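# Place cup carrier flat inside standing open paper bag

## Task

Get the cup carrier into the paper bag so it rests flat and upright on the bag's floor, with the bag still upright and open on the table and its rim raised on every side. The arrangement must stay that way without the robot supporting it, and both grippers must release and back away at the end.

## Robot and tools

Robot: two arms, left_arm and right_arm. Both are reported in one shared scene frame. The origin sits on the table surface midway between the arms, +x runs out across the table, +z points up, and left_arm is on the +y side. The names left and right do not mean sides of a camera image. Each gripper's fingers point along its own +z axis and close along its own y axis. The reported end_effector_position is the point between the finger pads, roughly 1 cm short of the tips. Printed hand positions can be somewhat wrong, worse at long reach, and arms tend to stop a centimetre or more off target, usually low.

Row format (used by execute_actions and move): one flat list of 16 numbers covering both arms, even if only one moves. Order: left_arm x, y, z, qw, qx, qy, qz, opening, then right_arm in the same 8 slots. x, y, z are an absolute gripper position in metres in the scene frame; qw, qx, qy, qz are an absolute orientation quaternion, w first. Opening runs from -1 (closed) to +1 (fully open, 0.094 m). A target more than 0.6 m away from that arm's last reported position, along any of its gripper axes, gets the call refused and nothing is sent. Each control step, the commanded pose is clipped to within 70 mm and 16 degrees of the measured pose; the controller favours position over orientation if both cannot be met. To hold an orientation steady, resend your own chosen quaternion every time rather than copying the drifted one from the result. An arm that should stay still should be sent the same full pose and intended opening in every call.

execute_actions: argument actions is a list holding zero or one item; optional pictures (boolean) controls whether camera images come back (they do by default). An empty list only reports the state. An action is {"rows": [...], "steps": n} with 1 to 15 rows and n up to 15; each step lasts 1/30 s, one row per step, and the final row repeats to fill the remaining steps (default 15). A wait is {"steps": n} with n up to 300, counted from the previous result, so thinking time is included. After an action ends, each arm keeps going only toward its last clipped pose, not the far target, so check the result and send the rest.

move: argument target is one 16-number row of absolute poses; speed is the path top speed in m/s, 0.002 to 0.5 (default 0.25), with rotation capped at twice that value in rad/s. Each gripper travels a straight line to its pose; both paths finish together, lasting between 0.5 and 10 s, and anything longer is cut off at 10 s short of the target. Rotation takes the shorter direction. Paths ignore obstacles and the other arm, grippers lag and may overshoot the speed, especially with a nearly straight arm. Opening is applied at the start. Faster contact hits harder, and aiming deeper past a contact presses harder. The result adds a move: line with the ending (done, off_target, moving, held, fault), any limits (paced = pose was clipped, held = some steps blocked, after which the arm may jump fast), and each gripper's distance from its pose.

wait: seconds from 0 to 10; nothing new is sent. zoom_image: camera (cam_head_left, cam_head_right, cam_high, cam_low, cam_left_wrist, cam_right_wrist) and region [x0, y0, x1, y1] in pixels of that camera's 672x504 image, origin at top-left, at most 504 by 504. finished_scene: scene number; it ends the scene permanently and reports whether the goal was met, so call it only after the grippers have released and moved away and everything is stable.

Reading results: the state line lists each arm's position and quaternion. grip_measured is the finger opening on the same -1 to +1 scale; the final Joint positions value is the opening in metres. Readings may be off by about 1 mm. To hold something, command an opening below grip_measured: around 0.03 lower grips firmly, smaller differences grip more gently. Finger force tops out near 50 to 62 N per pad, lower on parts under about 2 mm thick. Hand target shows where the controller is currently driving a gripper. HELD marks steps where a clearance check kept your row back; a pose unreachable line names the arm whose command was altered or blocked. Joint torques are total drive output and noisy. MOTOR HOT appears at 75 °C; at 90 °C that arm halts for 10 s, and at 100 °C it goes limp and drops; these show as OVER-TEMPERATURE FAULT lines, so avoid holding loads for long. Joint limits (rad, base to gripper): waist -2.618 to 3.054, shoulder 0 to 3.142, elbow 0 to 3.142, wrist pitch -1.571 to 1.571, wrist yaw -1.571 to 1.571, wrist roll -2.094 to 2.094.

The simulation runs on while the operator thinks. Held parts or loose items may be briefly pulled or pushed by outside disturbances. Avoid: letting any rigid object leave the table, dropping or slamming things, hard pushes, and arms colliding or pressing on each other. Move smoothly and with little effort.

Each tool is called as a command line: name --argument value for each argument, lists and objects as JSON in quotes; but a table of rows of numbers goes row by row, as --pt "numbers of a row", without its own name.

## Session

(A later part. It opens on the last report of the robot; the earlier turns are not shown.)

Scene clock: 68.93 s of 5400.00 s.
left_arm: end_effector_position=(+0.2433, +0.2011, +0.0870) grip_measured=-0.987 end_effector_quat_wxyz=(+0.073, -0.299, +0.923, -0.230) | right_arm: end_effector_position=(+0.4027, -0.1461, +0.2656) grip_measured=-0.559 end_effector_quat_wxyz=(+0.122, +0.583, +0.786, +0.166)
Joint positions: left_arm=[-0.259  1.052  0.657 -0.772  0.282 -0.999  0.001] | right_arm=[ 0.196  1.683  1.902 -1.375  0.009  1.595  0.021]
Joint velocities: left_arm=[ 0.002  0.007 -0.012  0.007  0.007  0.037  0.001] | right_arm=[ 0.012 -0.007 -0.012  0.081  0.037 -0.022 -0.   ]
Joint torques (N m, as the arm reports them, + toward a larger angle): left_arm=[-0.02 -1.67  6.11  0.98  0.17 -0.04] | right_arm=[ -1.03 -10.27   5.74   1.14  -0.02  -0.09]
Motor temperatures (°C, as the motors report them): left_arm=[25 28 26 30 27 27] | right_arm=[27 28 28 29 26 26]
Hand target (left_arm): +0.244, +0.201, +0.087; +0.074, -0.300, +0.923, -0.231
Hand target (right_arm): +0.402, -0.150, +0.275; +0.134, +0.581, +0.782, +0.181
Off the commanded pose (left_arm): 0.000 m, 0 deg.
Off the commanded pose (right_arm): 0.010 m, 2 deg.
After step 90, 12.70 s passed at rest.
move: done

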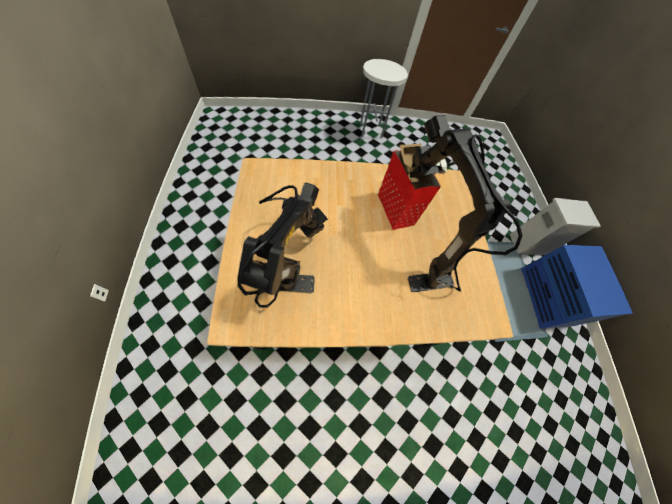

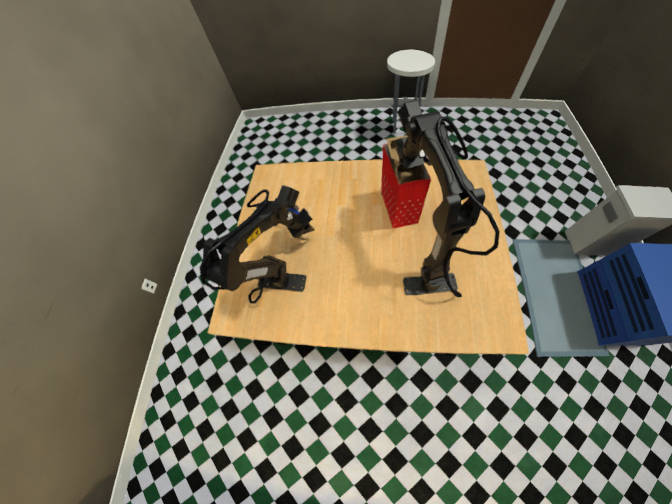

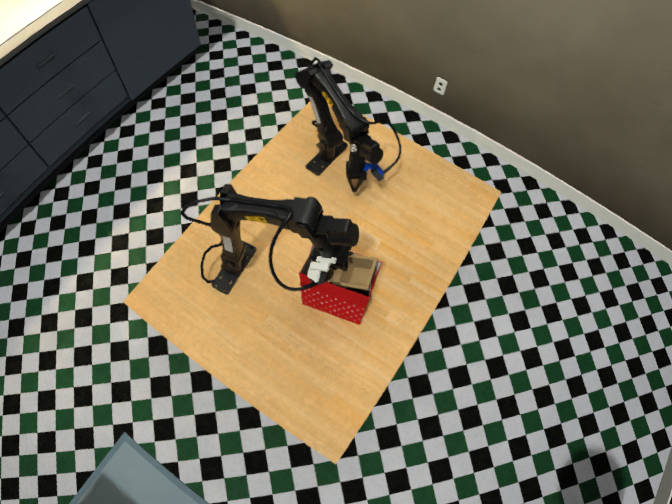

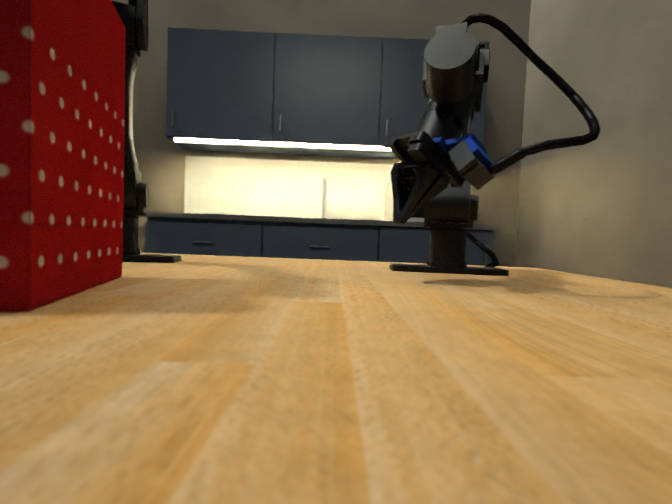

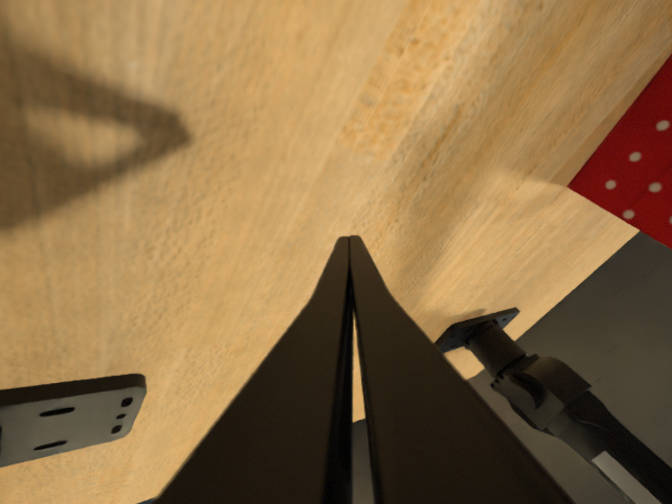

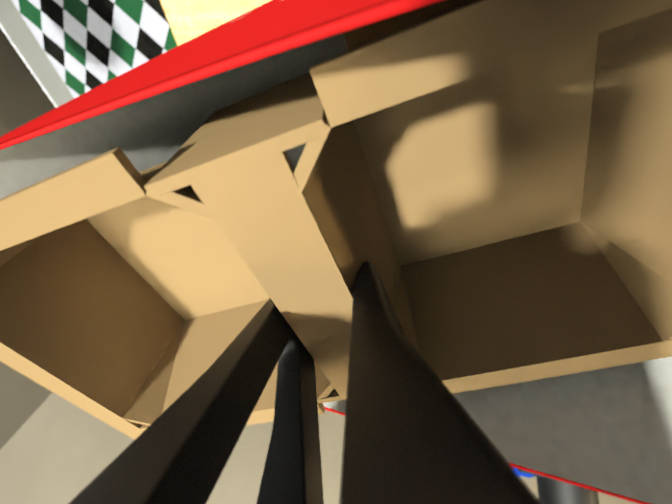

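move --target '[0.2437,0.2011,0.0871,0.074,-0.3,0.923,-0.231,-1,0.402,-0.142,0.235,0.057,0.592,0.8,0.077,-0.58]' --speed 0.05

move --target '[0.2437,0.2011,0.0871,0.074,-0.3,0.923,-0.231,-1,0.39,-0.118,0.23,0.05,0.592,0.8,0.068,-0.58]' --speed 0.04

zoom_image --camera "cam_high" --region '[270,190,430,340]'

zoom_image --camera "cam_head_left" --region '[360,100,490,240]'

Scene clock: 76.13 s of 5400.00 s.
left_arm: end_effector_position=(+0.2433, +0.2011, +0.0870) grip_measured=-0.987 end_effector_quat_wxyz=(+0.073, -0.299, +0.923, -0.230) | right_arm: end_effector_position=(+0.4031, -0.1459, +0.2333) grip_measured=-0.559 end_effector_quat_wxyz=(+0.064, +0.595, +0.796, +0.084)
Joint positions: left_arm=[-0.259  1.052  0.657 -0.772  0.282 -0.999  0.001] | right_arm=[ 0.196  1.858  2.045 -1.547  0.009  1.605  0.021]
Joint velocities: left_arm=[-0.002  0.002 -0.007 -0.037  0.022 -0.066 -0.001] | right_arm=[-0.012  0.012  0.002 -0.037 -0.051  0.007 -0.   ]
Joint torques (N m, as the arm reports them, + toward a larger angle): left_arm=[-0.02 -1.72  6.21  0.96  0.16 -0.04] | right_arm=[ 1.01 -8.07  9.06  0.37  0.01  0.03]
Motor temperatures (°C, as the motors report them): left_arm=[25 28 26 30 27 27] | right_arm=[27 28 28 28 25 26]
Hand target (left_arm): +0.244, +0.201, +0.087; +0.074, -0.300, +0.923, -0.231
Hand target (right_arm): +0.401, -0.142, +0.235; +0.061, +0.593, +0.799, +0.082
Off the commanded pose (left_arm): 0.000 m, 0 deg.
Off the commanded pose (right_arm): 0.004 m, 1 deg.
joint sent to its limit (right arm) — the command would take joint 4 (wrist pitch) past its lower limit, so that joint was sent only as far as its limit.
After step 90, 1.63 s passed at rest.
move: done

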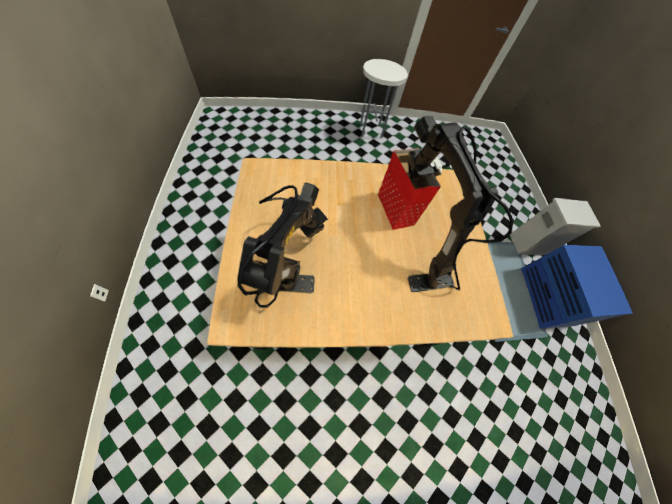

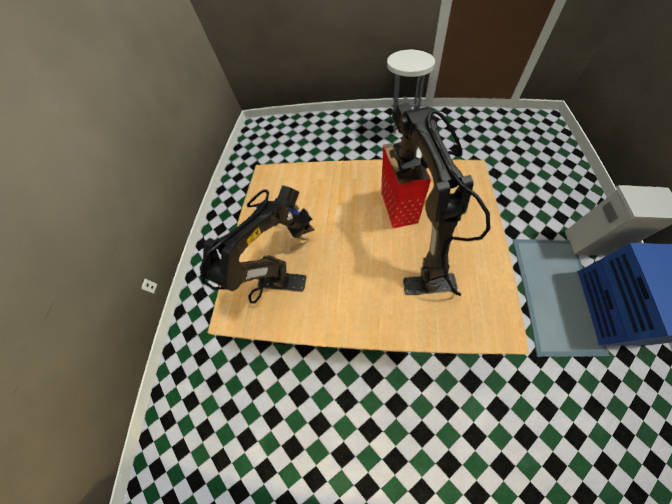

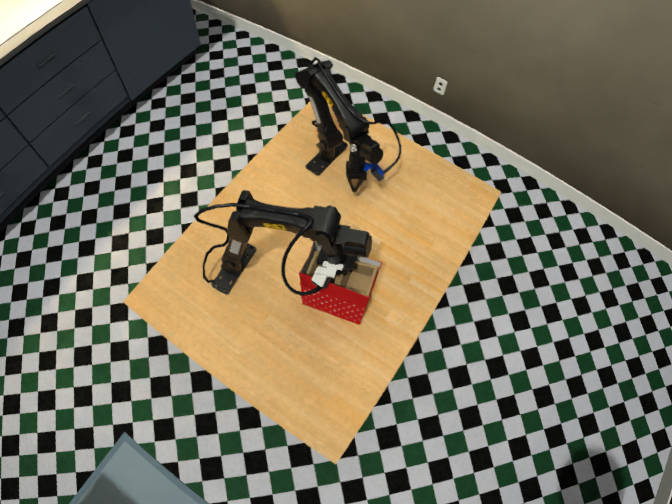

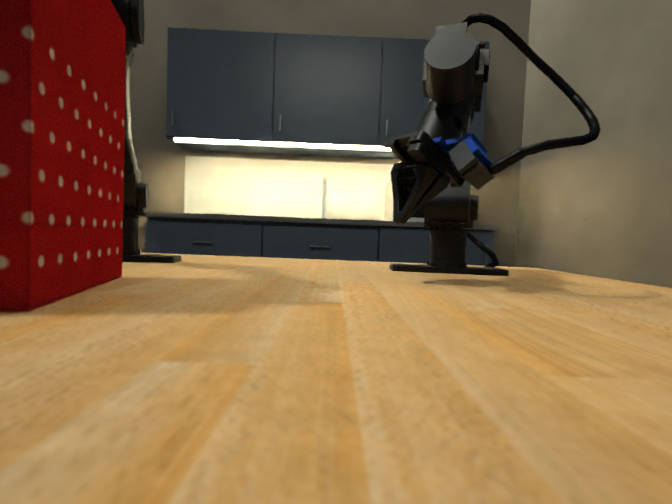

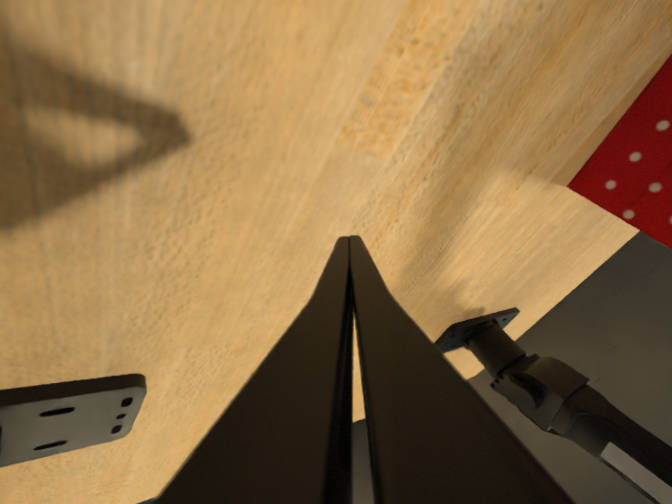

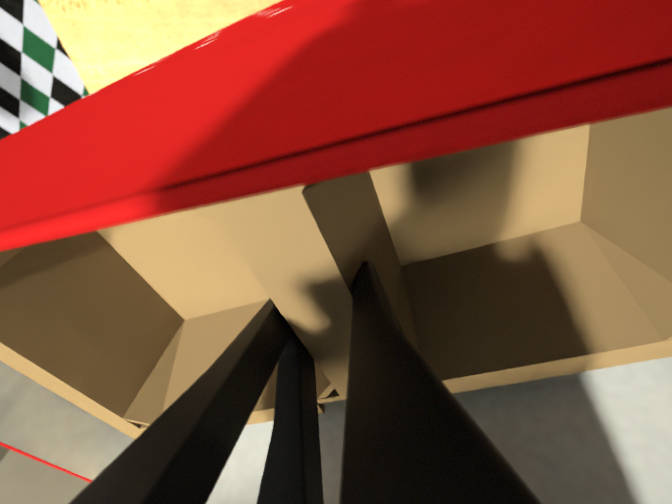

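Scene clock: 77.20 s of 5400.00 s.
left_arm: end_effector_position=(+0.2433, +0.2011, +0.0870) grip_measured=-0.987 end_effector_quat_wxyz=(+0.073, -0.299, +0.923, -0.230) | right_arm: end_effector_position=(+0.3929, -0.1186, +0.2333) grip_measured=-0.559 end_effector_quat_wxyz=(+0.057, +0.592, +0.799, +0.088)
Joint positions: left_arm=[-0.259  1.052  0.657 -0.772  0.282 -0.999  0.001] | right_arm=[ 0.273  1.858  2.045 -1.547  0.009  1.674  0.021]
Joint velocities: left_arm=[ 0.007 -0.007  0.002 -0.081 -0.022 -0.081 -0.001] | right_arm=[ 0.012 -0.012  0.002  0.051  0.051  0.007 -0.   ]
Joint torques (N m, as the arm reports them, + toward a larger angle): left_arm=[ 0.03 -1.69  6.13  0.98  0.16 -0.04] | right_arm=[ 0.91 -8.    7.16  0.38  0.14  0.02]
Motor temperatures (°C, as the motors report them): left_arm=[25 28 26 30 27 27] | right_arm=[27 28 28 28 25 26]
Hand target (left_arm): +0.244, +0.201, +0.087; +0.074, -0.300, +0.923, -0.231
Hand target (right_arm): +0.390, -0.118, +0.230; +0.055, +0.592, +0.800, +0.075
Off the commanded pose (left_arm): 0.000 m, 0 deg.
Off the commanded pose (right_arm): 0.004 m, 2 deg.
joint sent to its limit (right arm) — the command would take joint 4 (wrist pitch) past its lower limit, so that joint was sent only as far as its limit.
move: done

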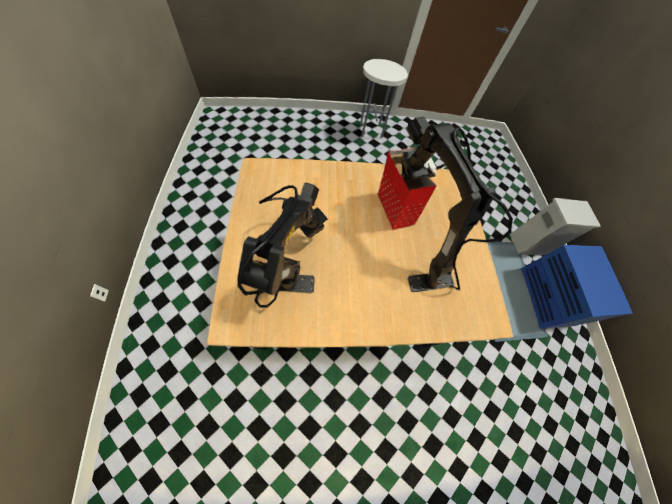

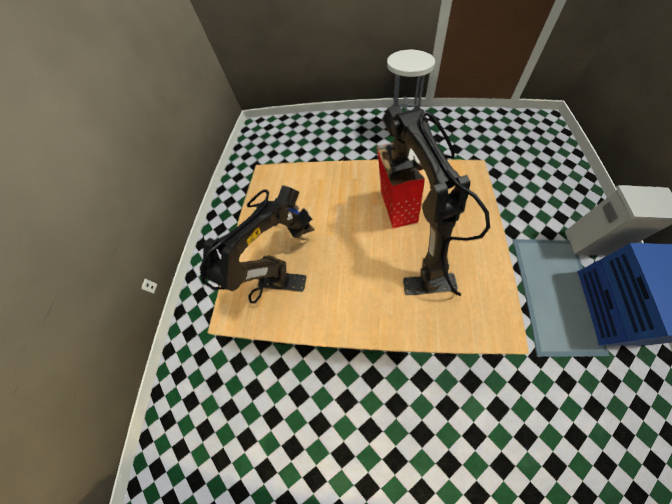

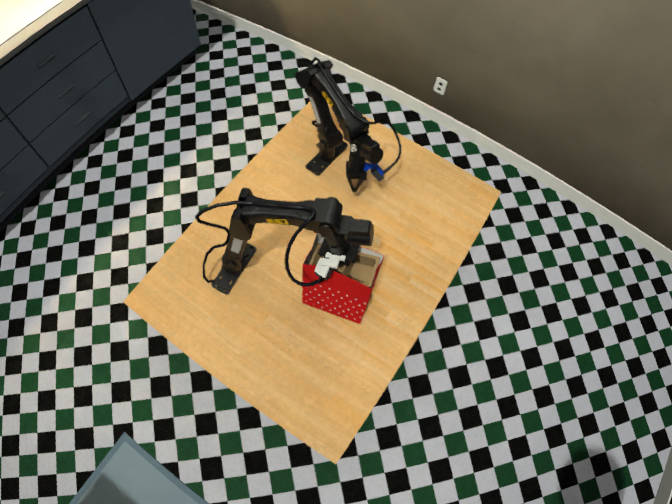

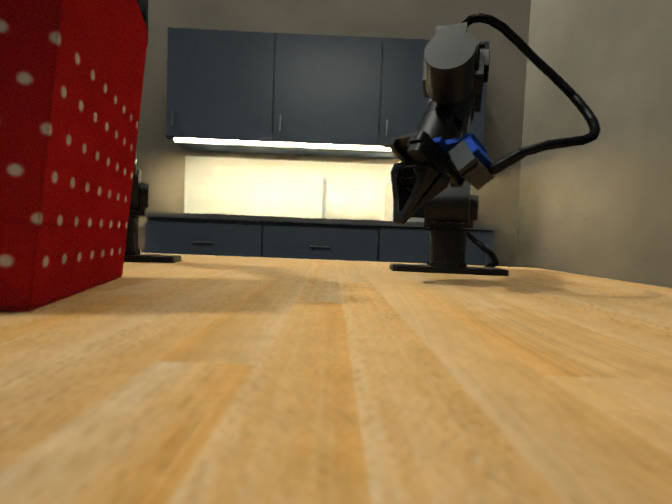

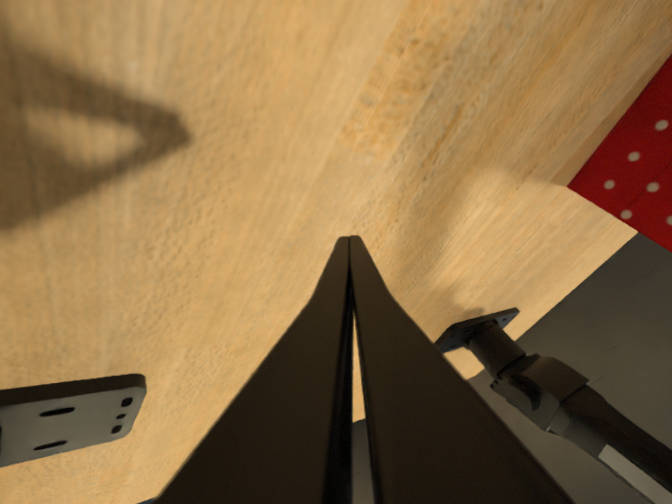

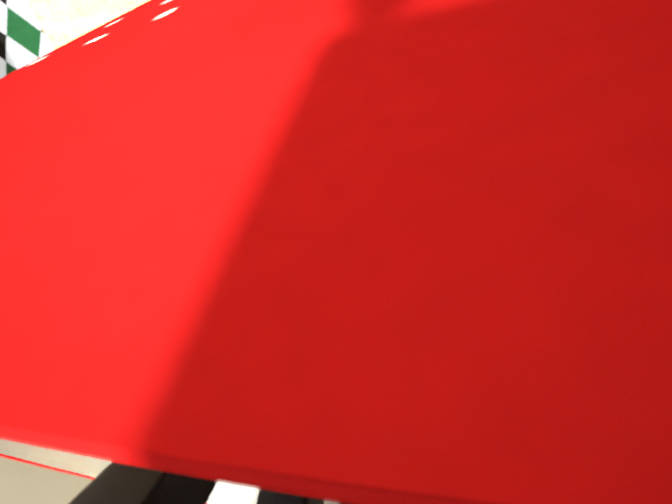

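Region (270, 190, 430, 340) of cam_high's 672x504 image, scaled by 3.150, with more detail than that image has; it fills the top 472 rows of this view, and the rest is white.

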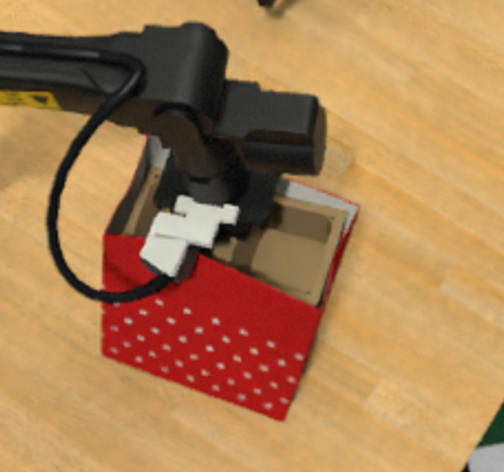

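Region (360, 100, 490, 240) of cam_head_left's 672x504 image, scaled by 3.600, with more detail than that image has; it fills the left 468 columns of this view, and the rest is white.

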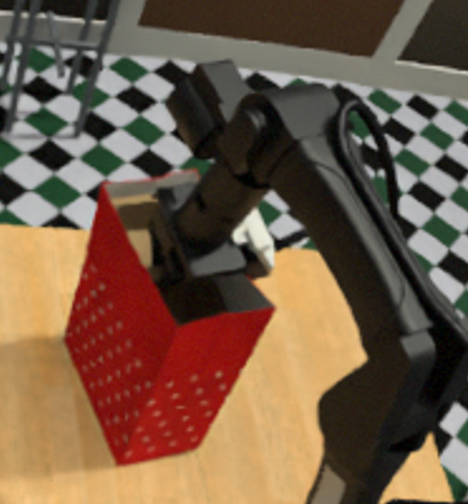

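move --target '[0.2437,0.2011,0.0871,0.074,-0.3,0.923,-0.231,-1,0.402,-0.148,0.247,0.16,0.587,0.793,0.012,-0.58]' --speed 0.05

move --target '[0.2437,0.2011,0.0871,0.074,-0.3,0.923,-0.231,-1,0.398,-0.13,0.225,0.16,0.587,0.793,-0.005,-0.58]' --speed 0.04

zoom_image --camera "cam_high" --region '[270,190,430,340]'

zoom_image --camera "cam_head_left" --region '[360,100,490,240]'

Scene clock: 85.20 s of 5400.00 s.
left_arm: end_effector_position=(+0.2433, +0.2011, +0.0870) grip_measured=-0.987 end_effector_quat_wxyz=(+0.073, -0.299, +0.923, -0.230) | right_arm: end_effector_position=(+0.4046, -0.1471, +0.2386) grip_measured=-0.559 end_effector_quat_wxyz=(+0.158, +0.588, +0.793, +0.030)
Joint positions: left_arm=[-0.259  1.052  0.657 -0.772  0.282 -0.999  0.001] | right_arm=[ 0.303  1.858  2.045 -1.547  0.247  1.678  0.021]
Joint velocities: left_arm=[-0.002 -0.002 -0.007  0.066 -0.051 -0.051  0.001] | right_arm=[-0.007  0.032 -0.002  0.007  0.037  0.081 -0.   ]
Joint torques (N m, as the arm reports them, + toward a larger angle): left_arm=[-0.02 -1.66  6.11  1.01  0.16 -0.03] | right_arm=[ 1.13 -9.49  8.56  0.37  0.44  0.03]
Motor temperatures (°C, as the motors report them): left_arm=[25 28 26 30 27 27] | right_arm=[27 28 29 28 26 26]
Hand target (left_arm): +0.244, +0.201, +0.087; +0.074, -0.300, +0.923, -0.231
Hand target (right_arm): +0.402, -0.148, +0.246; +0.170, +0.584, +0.793, +0.027
Off the commanded pose (left_arm): 0.000 m, 0 deg.
Off the commanded pose (right_arm): 0.009 m, 2 deg.
joint sent to its limit (right arm) — the command would take joint 4 (wrist pitch) past its lower limit, so that joint was sent only as far as its limit.
After step 90, 2.17 s passed at rest.
move: done

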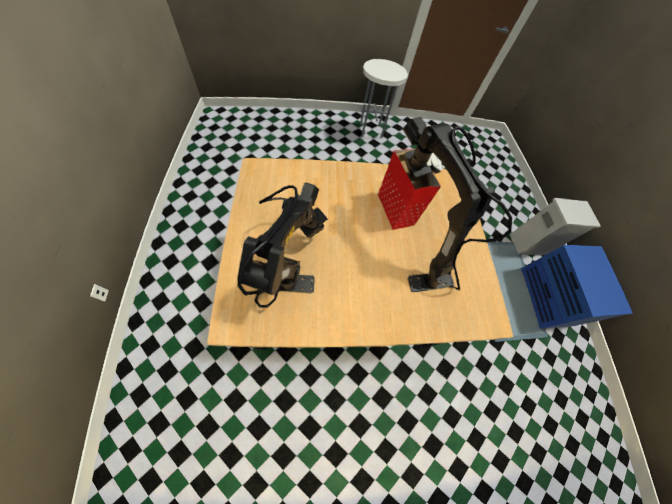

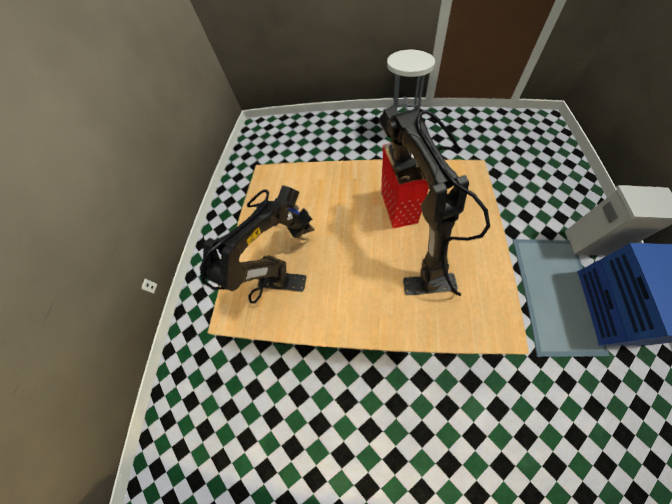

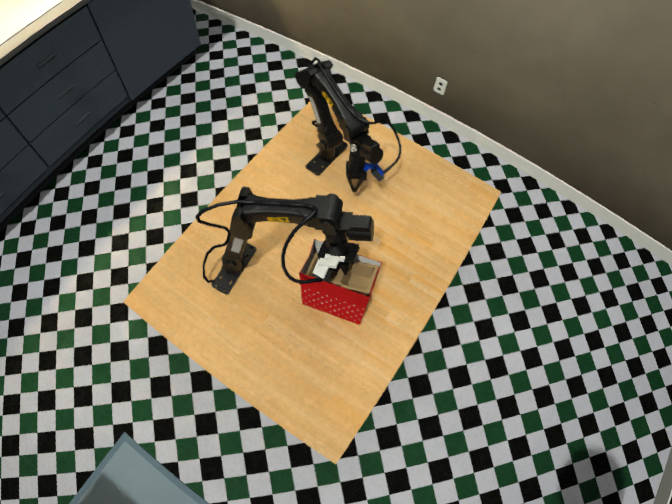

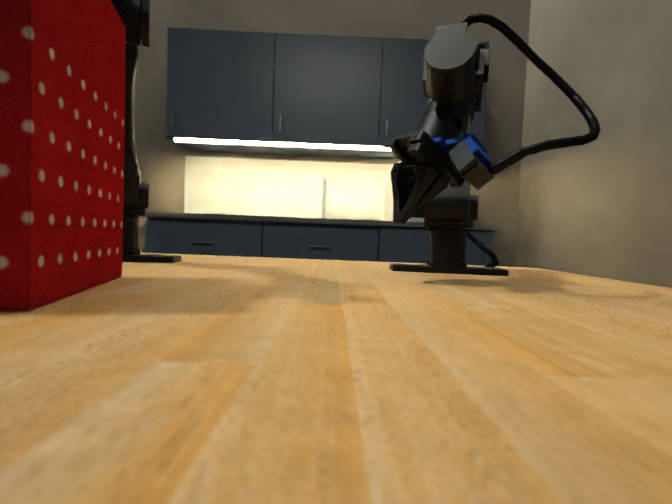

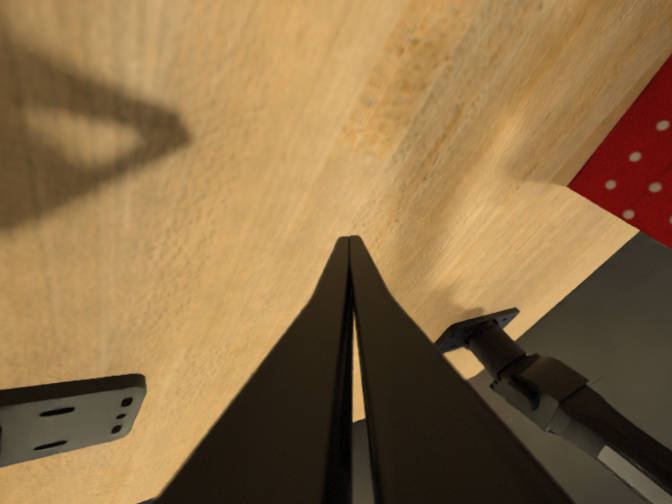

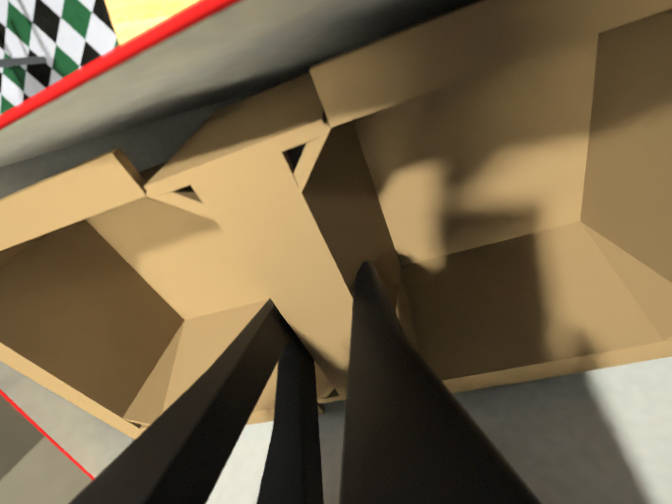

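Scene clock: 86.30 s of 5400.00 s.
left_arm: end_effector_position=(+0.2433, +0.2011, +0.0870) grip_measured=-0.987 end_effector_quat_wxyz=(+0.073, -0.299, +0.923, -0.230) | right_arm: end_effector_position=(+0.4013, -0.1280, +0.2308) grip_measured=-0.559 end_effector_quat_wxyz=(+0.162, +0.589, +0.791, +0.023)
Joint positions: left_arm=[-0.259  1.052  0.657 -0.772  0.282 -0.999  0.001] | right_arm=[ 0.365  1.883  2.045 -1.547  0.273  1.745  0.021]
Joint velocities: left_arm=[ 0.002  0.007  0.012  0.022  0.066 -0.007  0.   ] | right_arm=[ 0.007 -0.002  0.007 -0.022  0.022  0.051  0.   ]
Joint torques (N m, as the arm reports them, + toward a larger angle): left_arm=[ 0.04 -1.74  6.14  0.99  0.15 -0.04] | right_arm=[ 0.96 -8.27  5.79  0.32  0.44  0.01]
Motor temperatures (°C, as the motors report them): left_arm=[25 28 26 30 27 27] | right_arm=[27 28 29 28 26 26]
Hand target (left_arm): +0.244, +0.201, +0.087; +0.074, -0.300, +0.923, -0.231
Hand target (right_arm): +0.398, -0.130, +0.225; +0.164, +0.586, +0.793, +0.001
Off the commanded pose (left_arm): 0.000 m, 0 deg.
Off the commanded pose (right_arm): 0.007 m, 3 deg.
joint sent to its limit (right arm) — the command would take joint 4 (wrist pitch) past its lower limit, so that joint was sent only as far as its limit.
move: off_target (right_arm)

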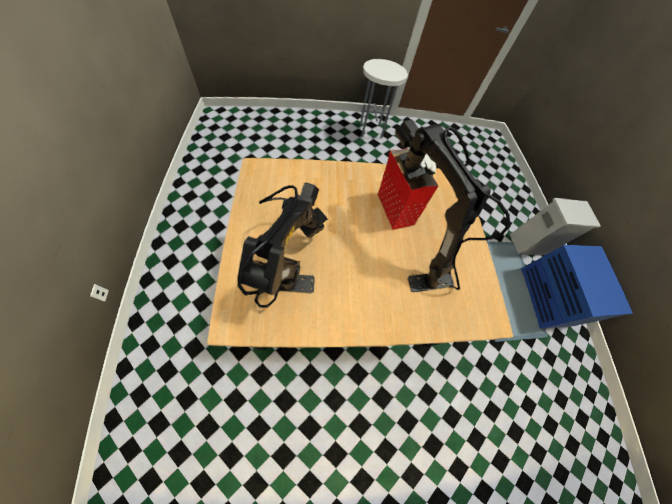

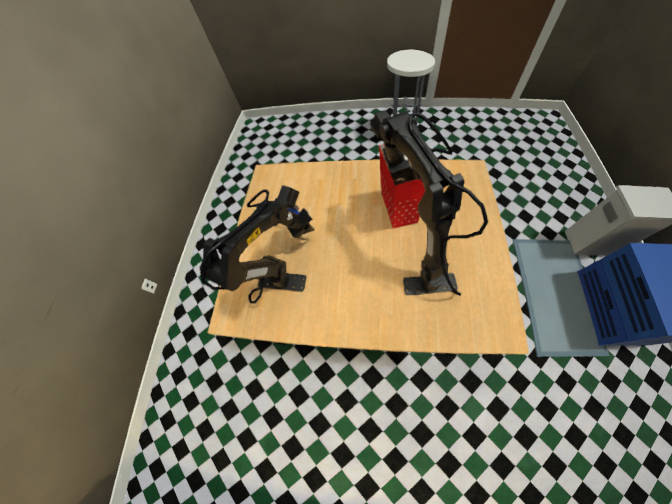

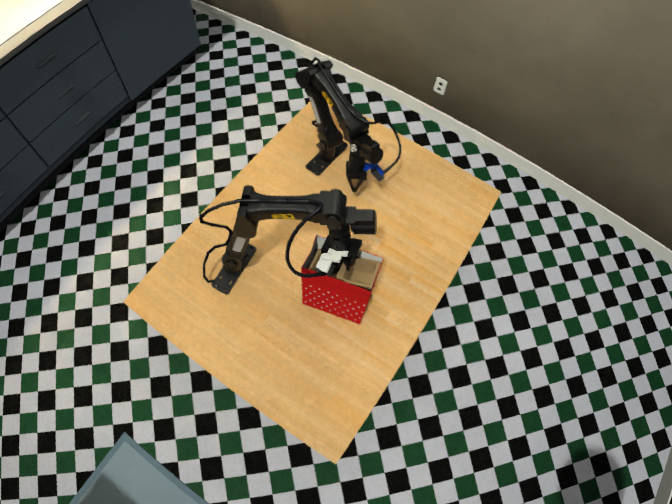

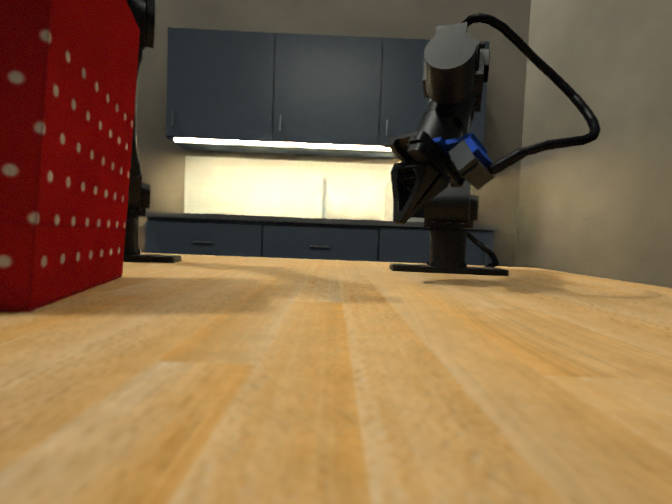

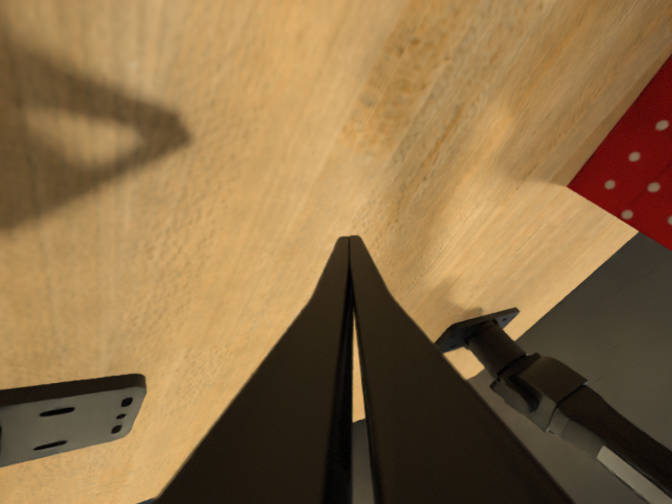

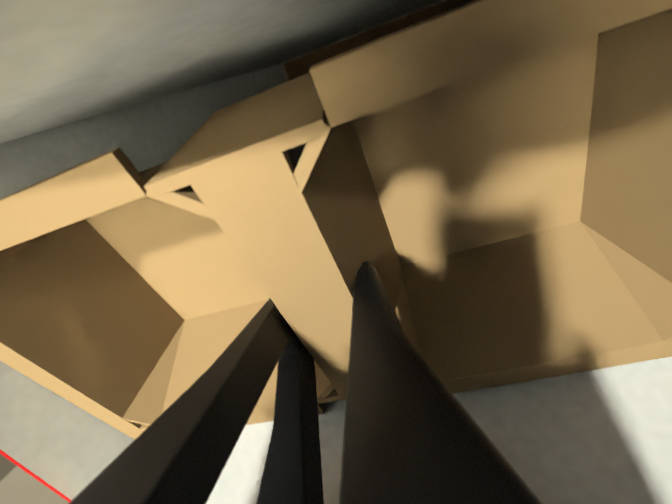

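Region (270, 190, 430, 340) of cam_high's 672x504 image, scaled by 3.150, with more detail than that image has; it fills the top 472 rows of this view, and the rest is white.

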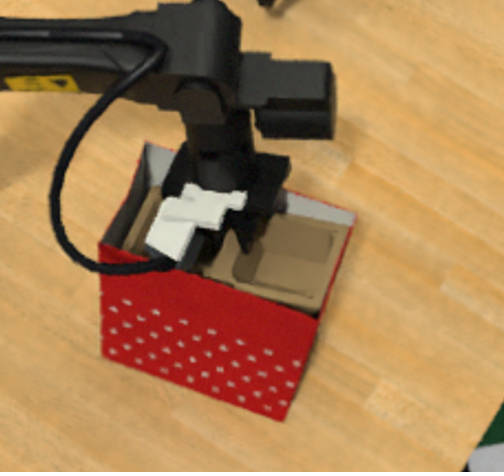

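Region (360, 100, 490, 240) of cam_head_left's 672x504 image, scaled by 3.600, with more detail than that image has; it fills the left 468 columns of this view, and the rest is white.

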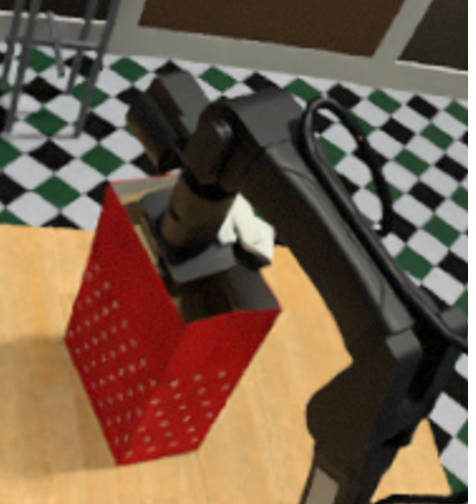

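move --target '[0.2437,0.2011,0.0871,0.074,-0.3,0.923,-0.231,-1,0.4,-0.143,0.2,0.165,0.586,0.792,-0.047,-0.58]' --speed 0.03

zoom_image --camera "cam_high" --region '[270,190,430,340]'

zoom_image --camera "cam_head_left" --region '[360,100,490,240]'

Scene clock: 94.70 s of 5400.00 s.
left_arm: end_effector_position=(+0.2433, +0.2011, +0.0870) grip_measured=-0.987 end_effector_quat_wxyz=(+0.073, -0.299, +0.923, -0.230) | right_arm: end_effector_position=(+0.4011, -0.1364, +0.2062) grip_measured=-0.559 end_effector_quat_wxyz=(+0.163, +0.587, +0.793, -0.025)
Joint positions: left_arm=[-0.259  1.052  0.657 -0.772  0.282 -0.999  0.001] | right_arm=[ 0.365  1.92   1.995 -1.547  0.316  1.749  0.021]
Joint velocities: left_arm=[-0.002  0.007  0.002 -0.051  0.007 -0.007 -0.002] | right_arm=[ 0.007  0.017  0.002  0.007 -0.066  0.007  0.   ]
Joint torques (N m, as the arm reports them, + toward a larger angle): left_arm=[ 0.   -1.58  6.22  0.98  0.15 -0.04] | right_arm=[-0.3  -8.71  5.36  0.22  0.46  0.03]
Motor temperatures (°C, as the motors report them): left_arm=[25 28 26 30 27 27] | right_arm=[27 28 28 27 26 26]
Hand target (left_arm): +0.244, +0.201, +0.087; +0.074, -0.300, +0.923, -0.231
Hand target (right_arm): +0.399, -0.143, +0.200; +0.165, +0.587, +0.791, -0.047
Off the commanded pose (left_arm): 0.000 m, 0 deg.
Off the commanded pose (right_arm): 0.009 m, 3 deg.
After step 90, 2.77 s passed at rest.
move: off_target (right_arm)

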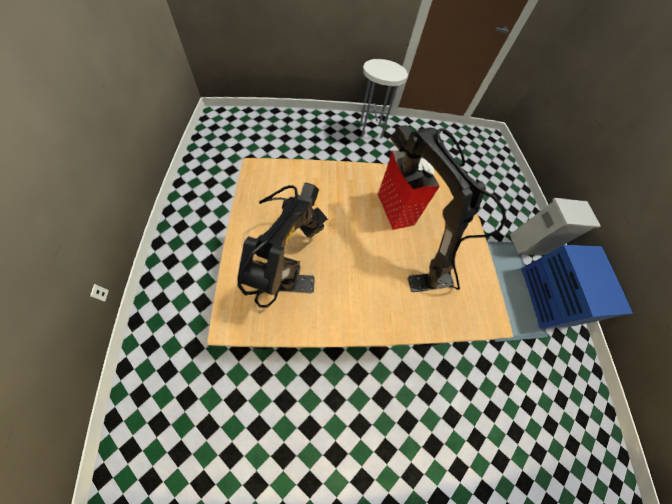

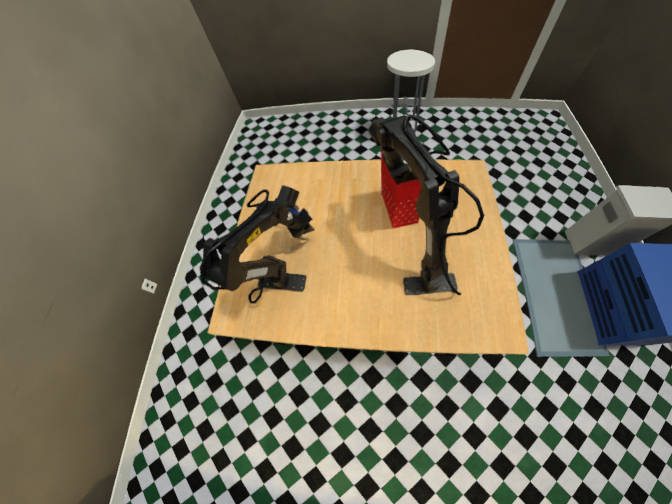

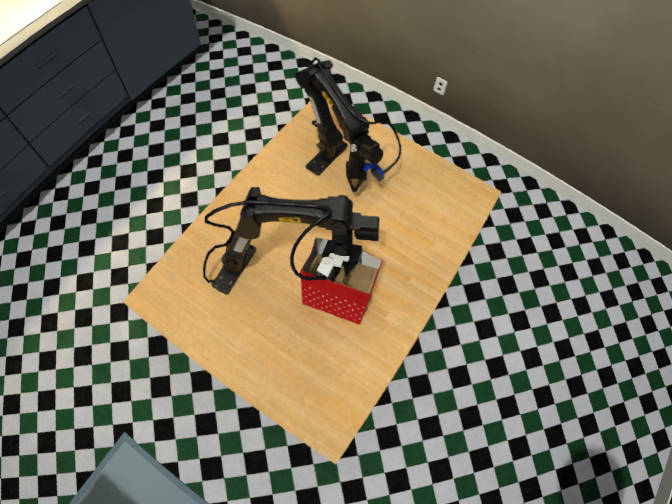

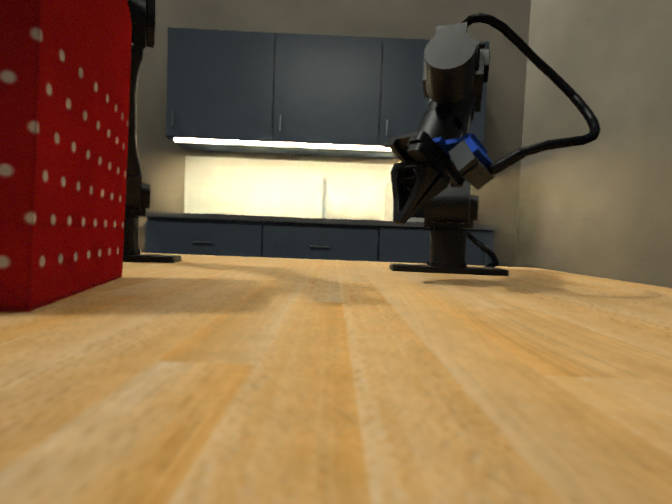

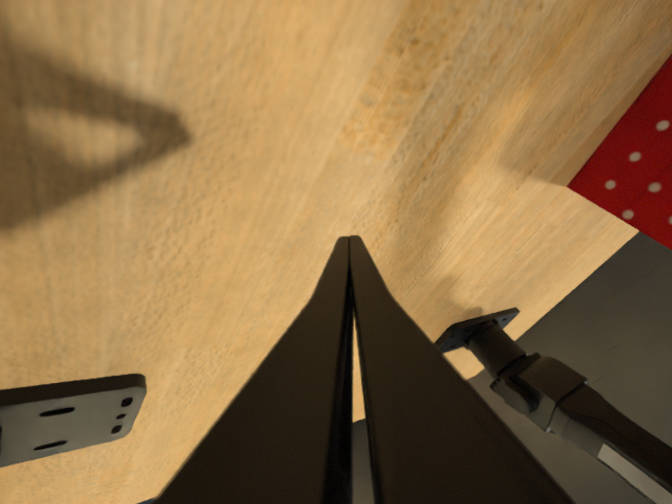

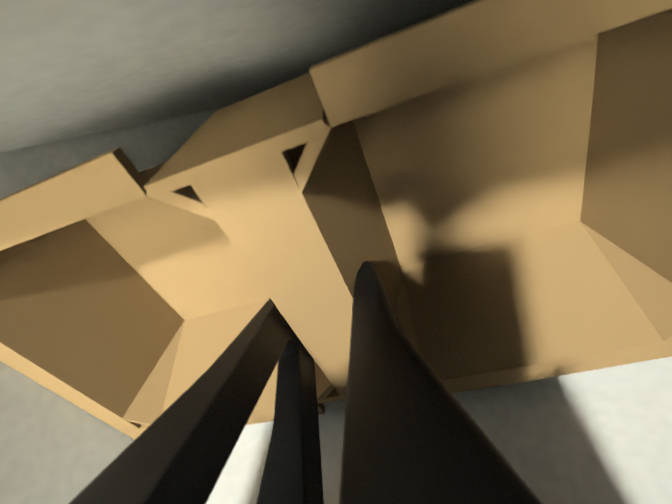

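Region (270, 190, 430, 340) of cam_high's 672x504 image, scaled by 3.150, with more detail than that image has; it fills the top 472 rows of this view, and the rest is white.

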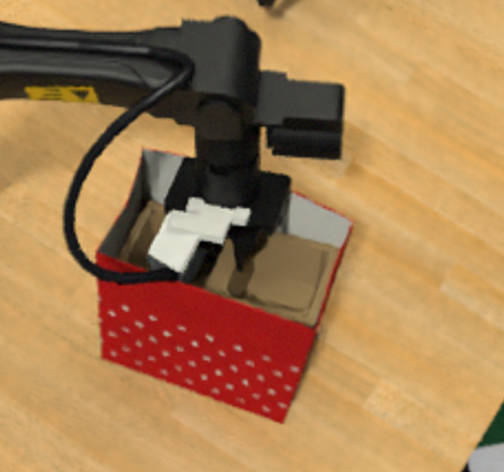

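Region (360, 100, 490, 240) of cam_head_left's 672x504 image, scaled by 3.600, with more detail than that image has; it fills the left 468 columns of this view, and the rest is white.

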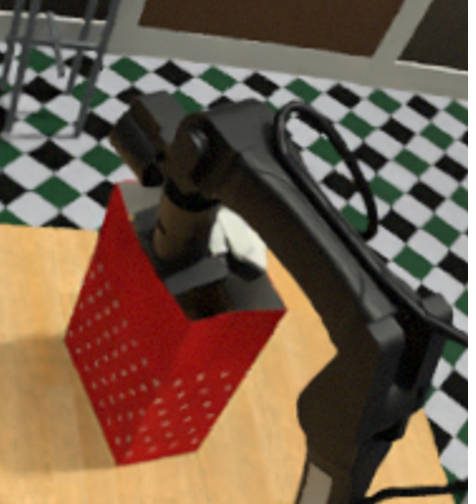

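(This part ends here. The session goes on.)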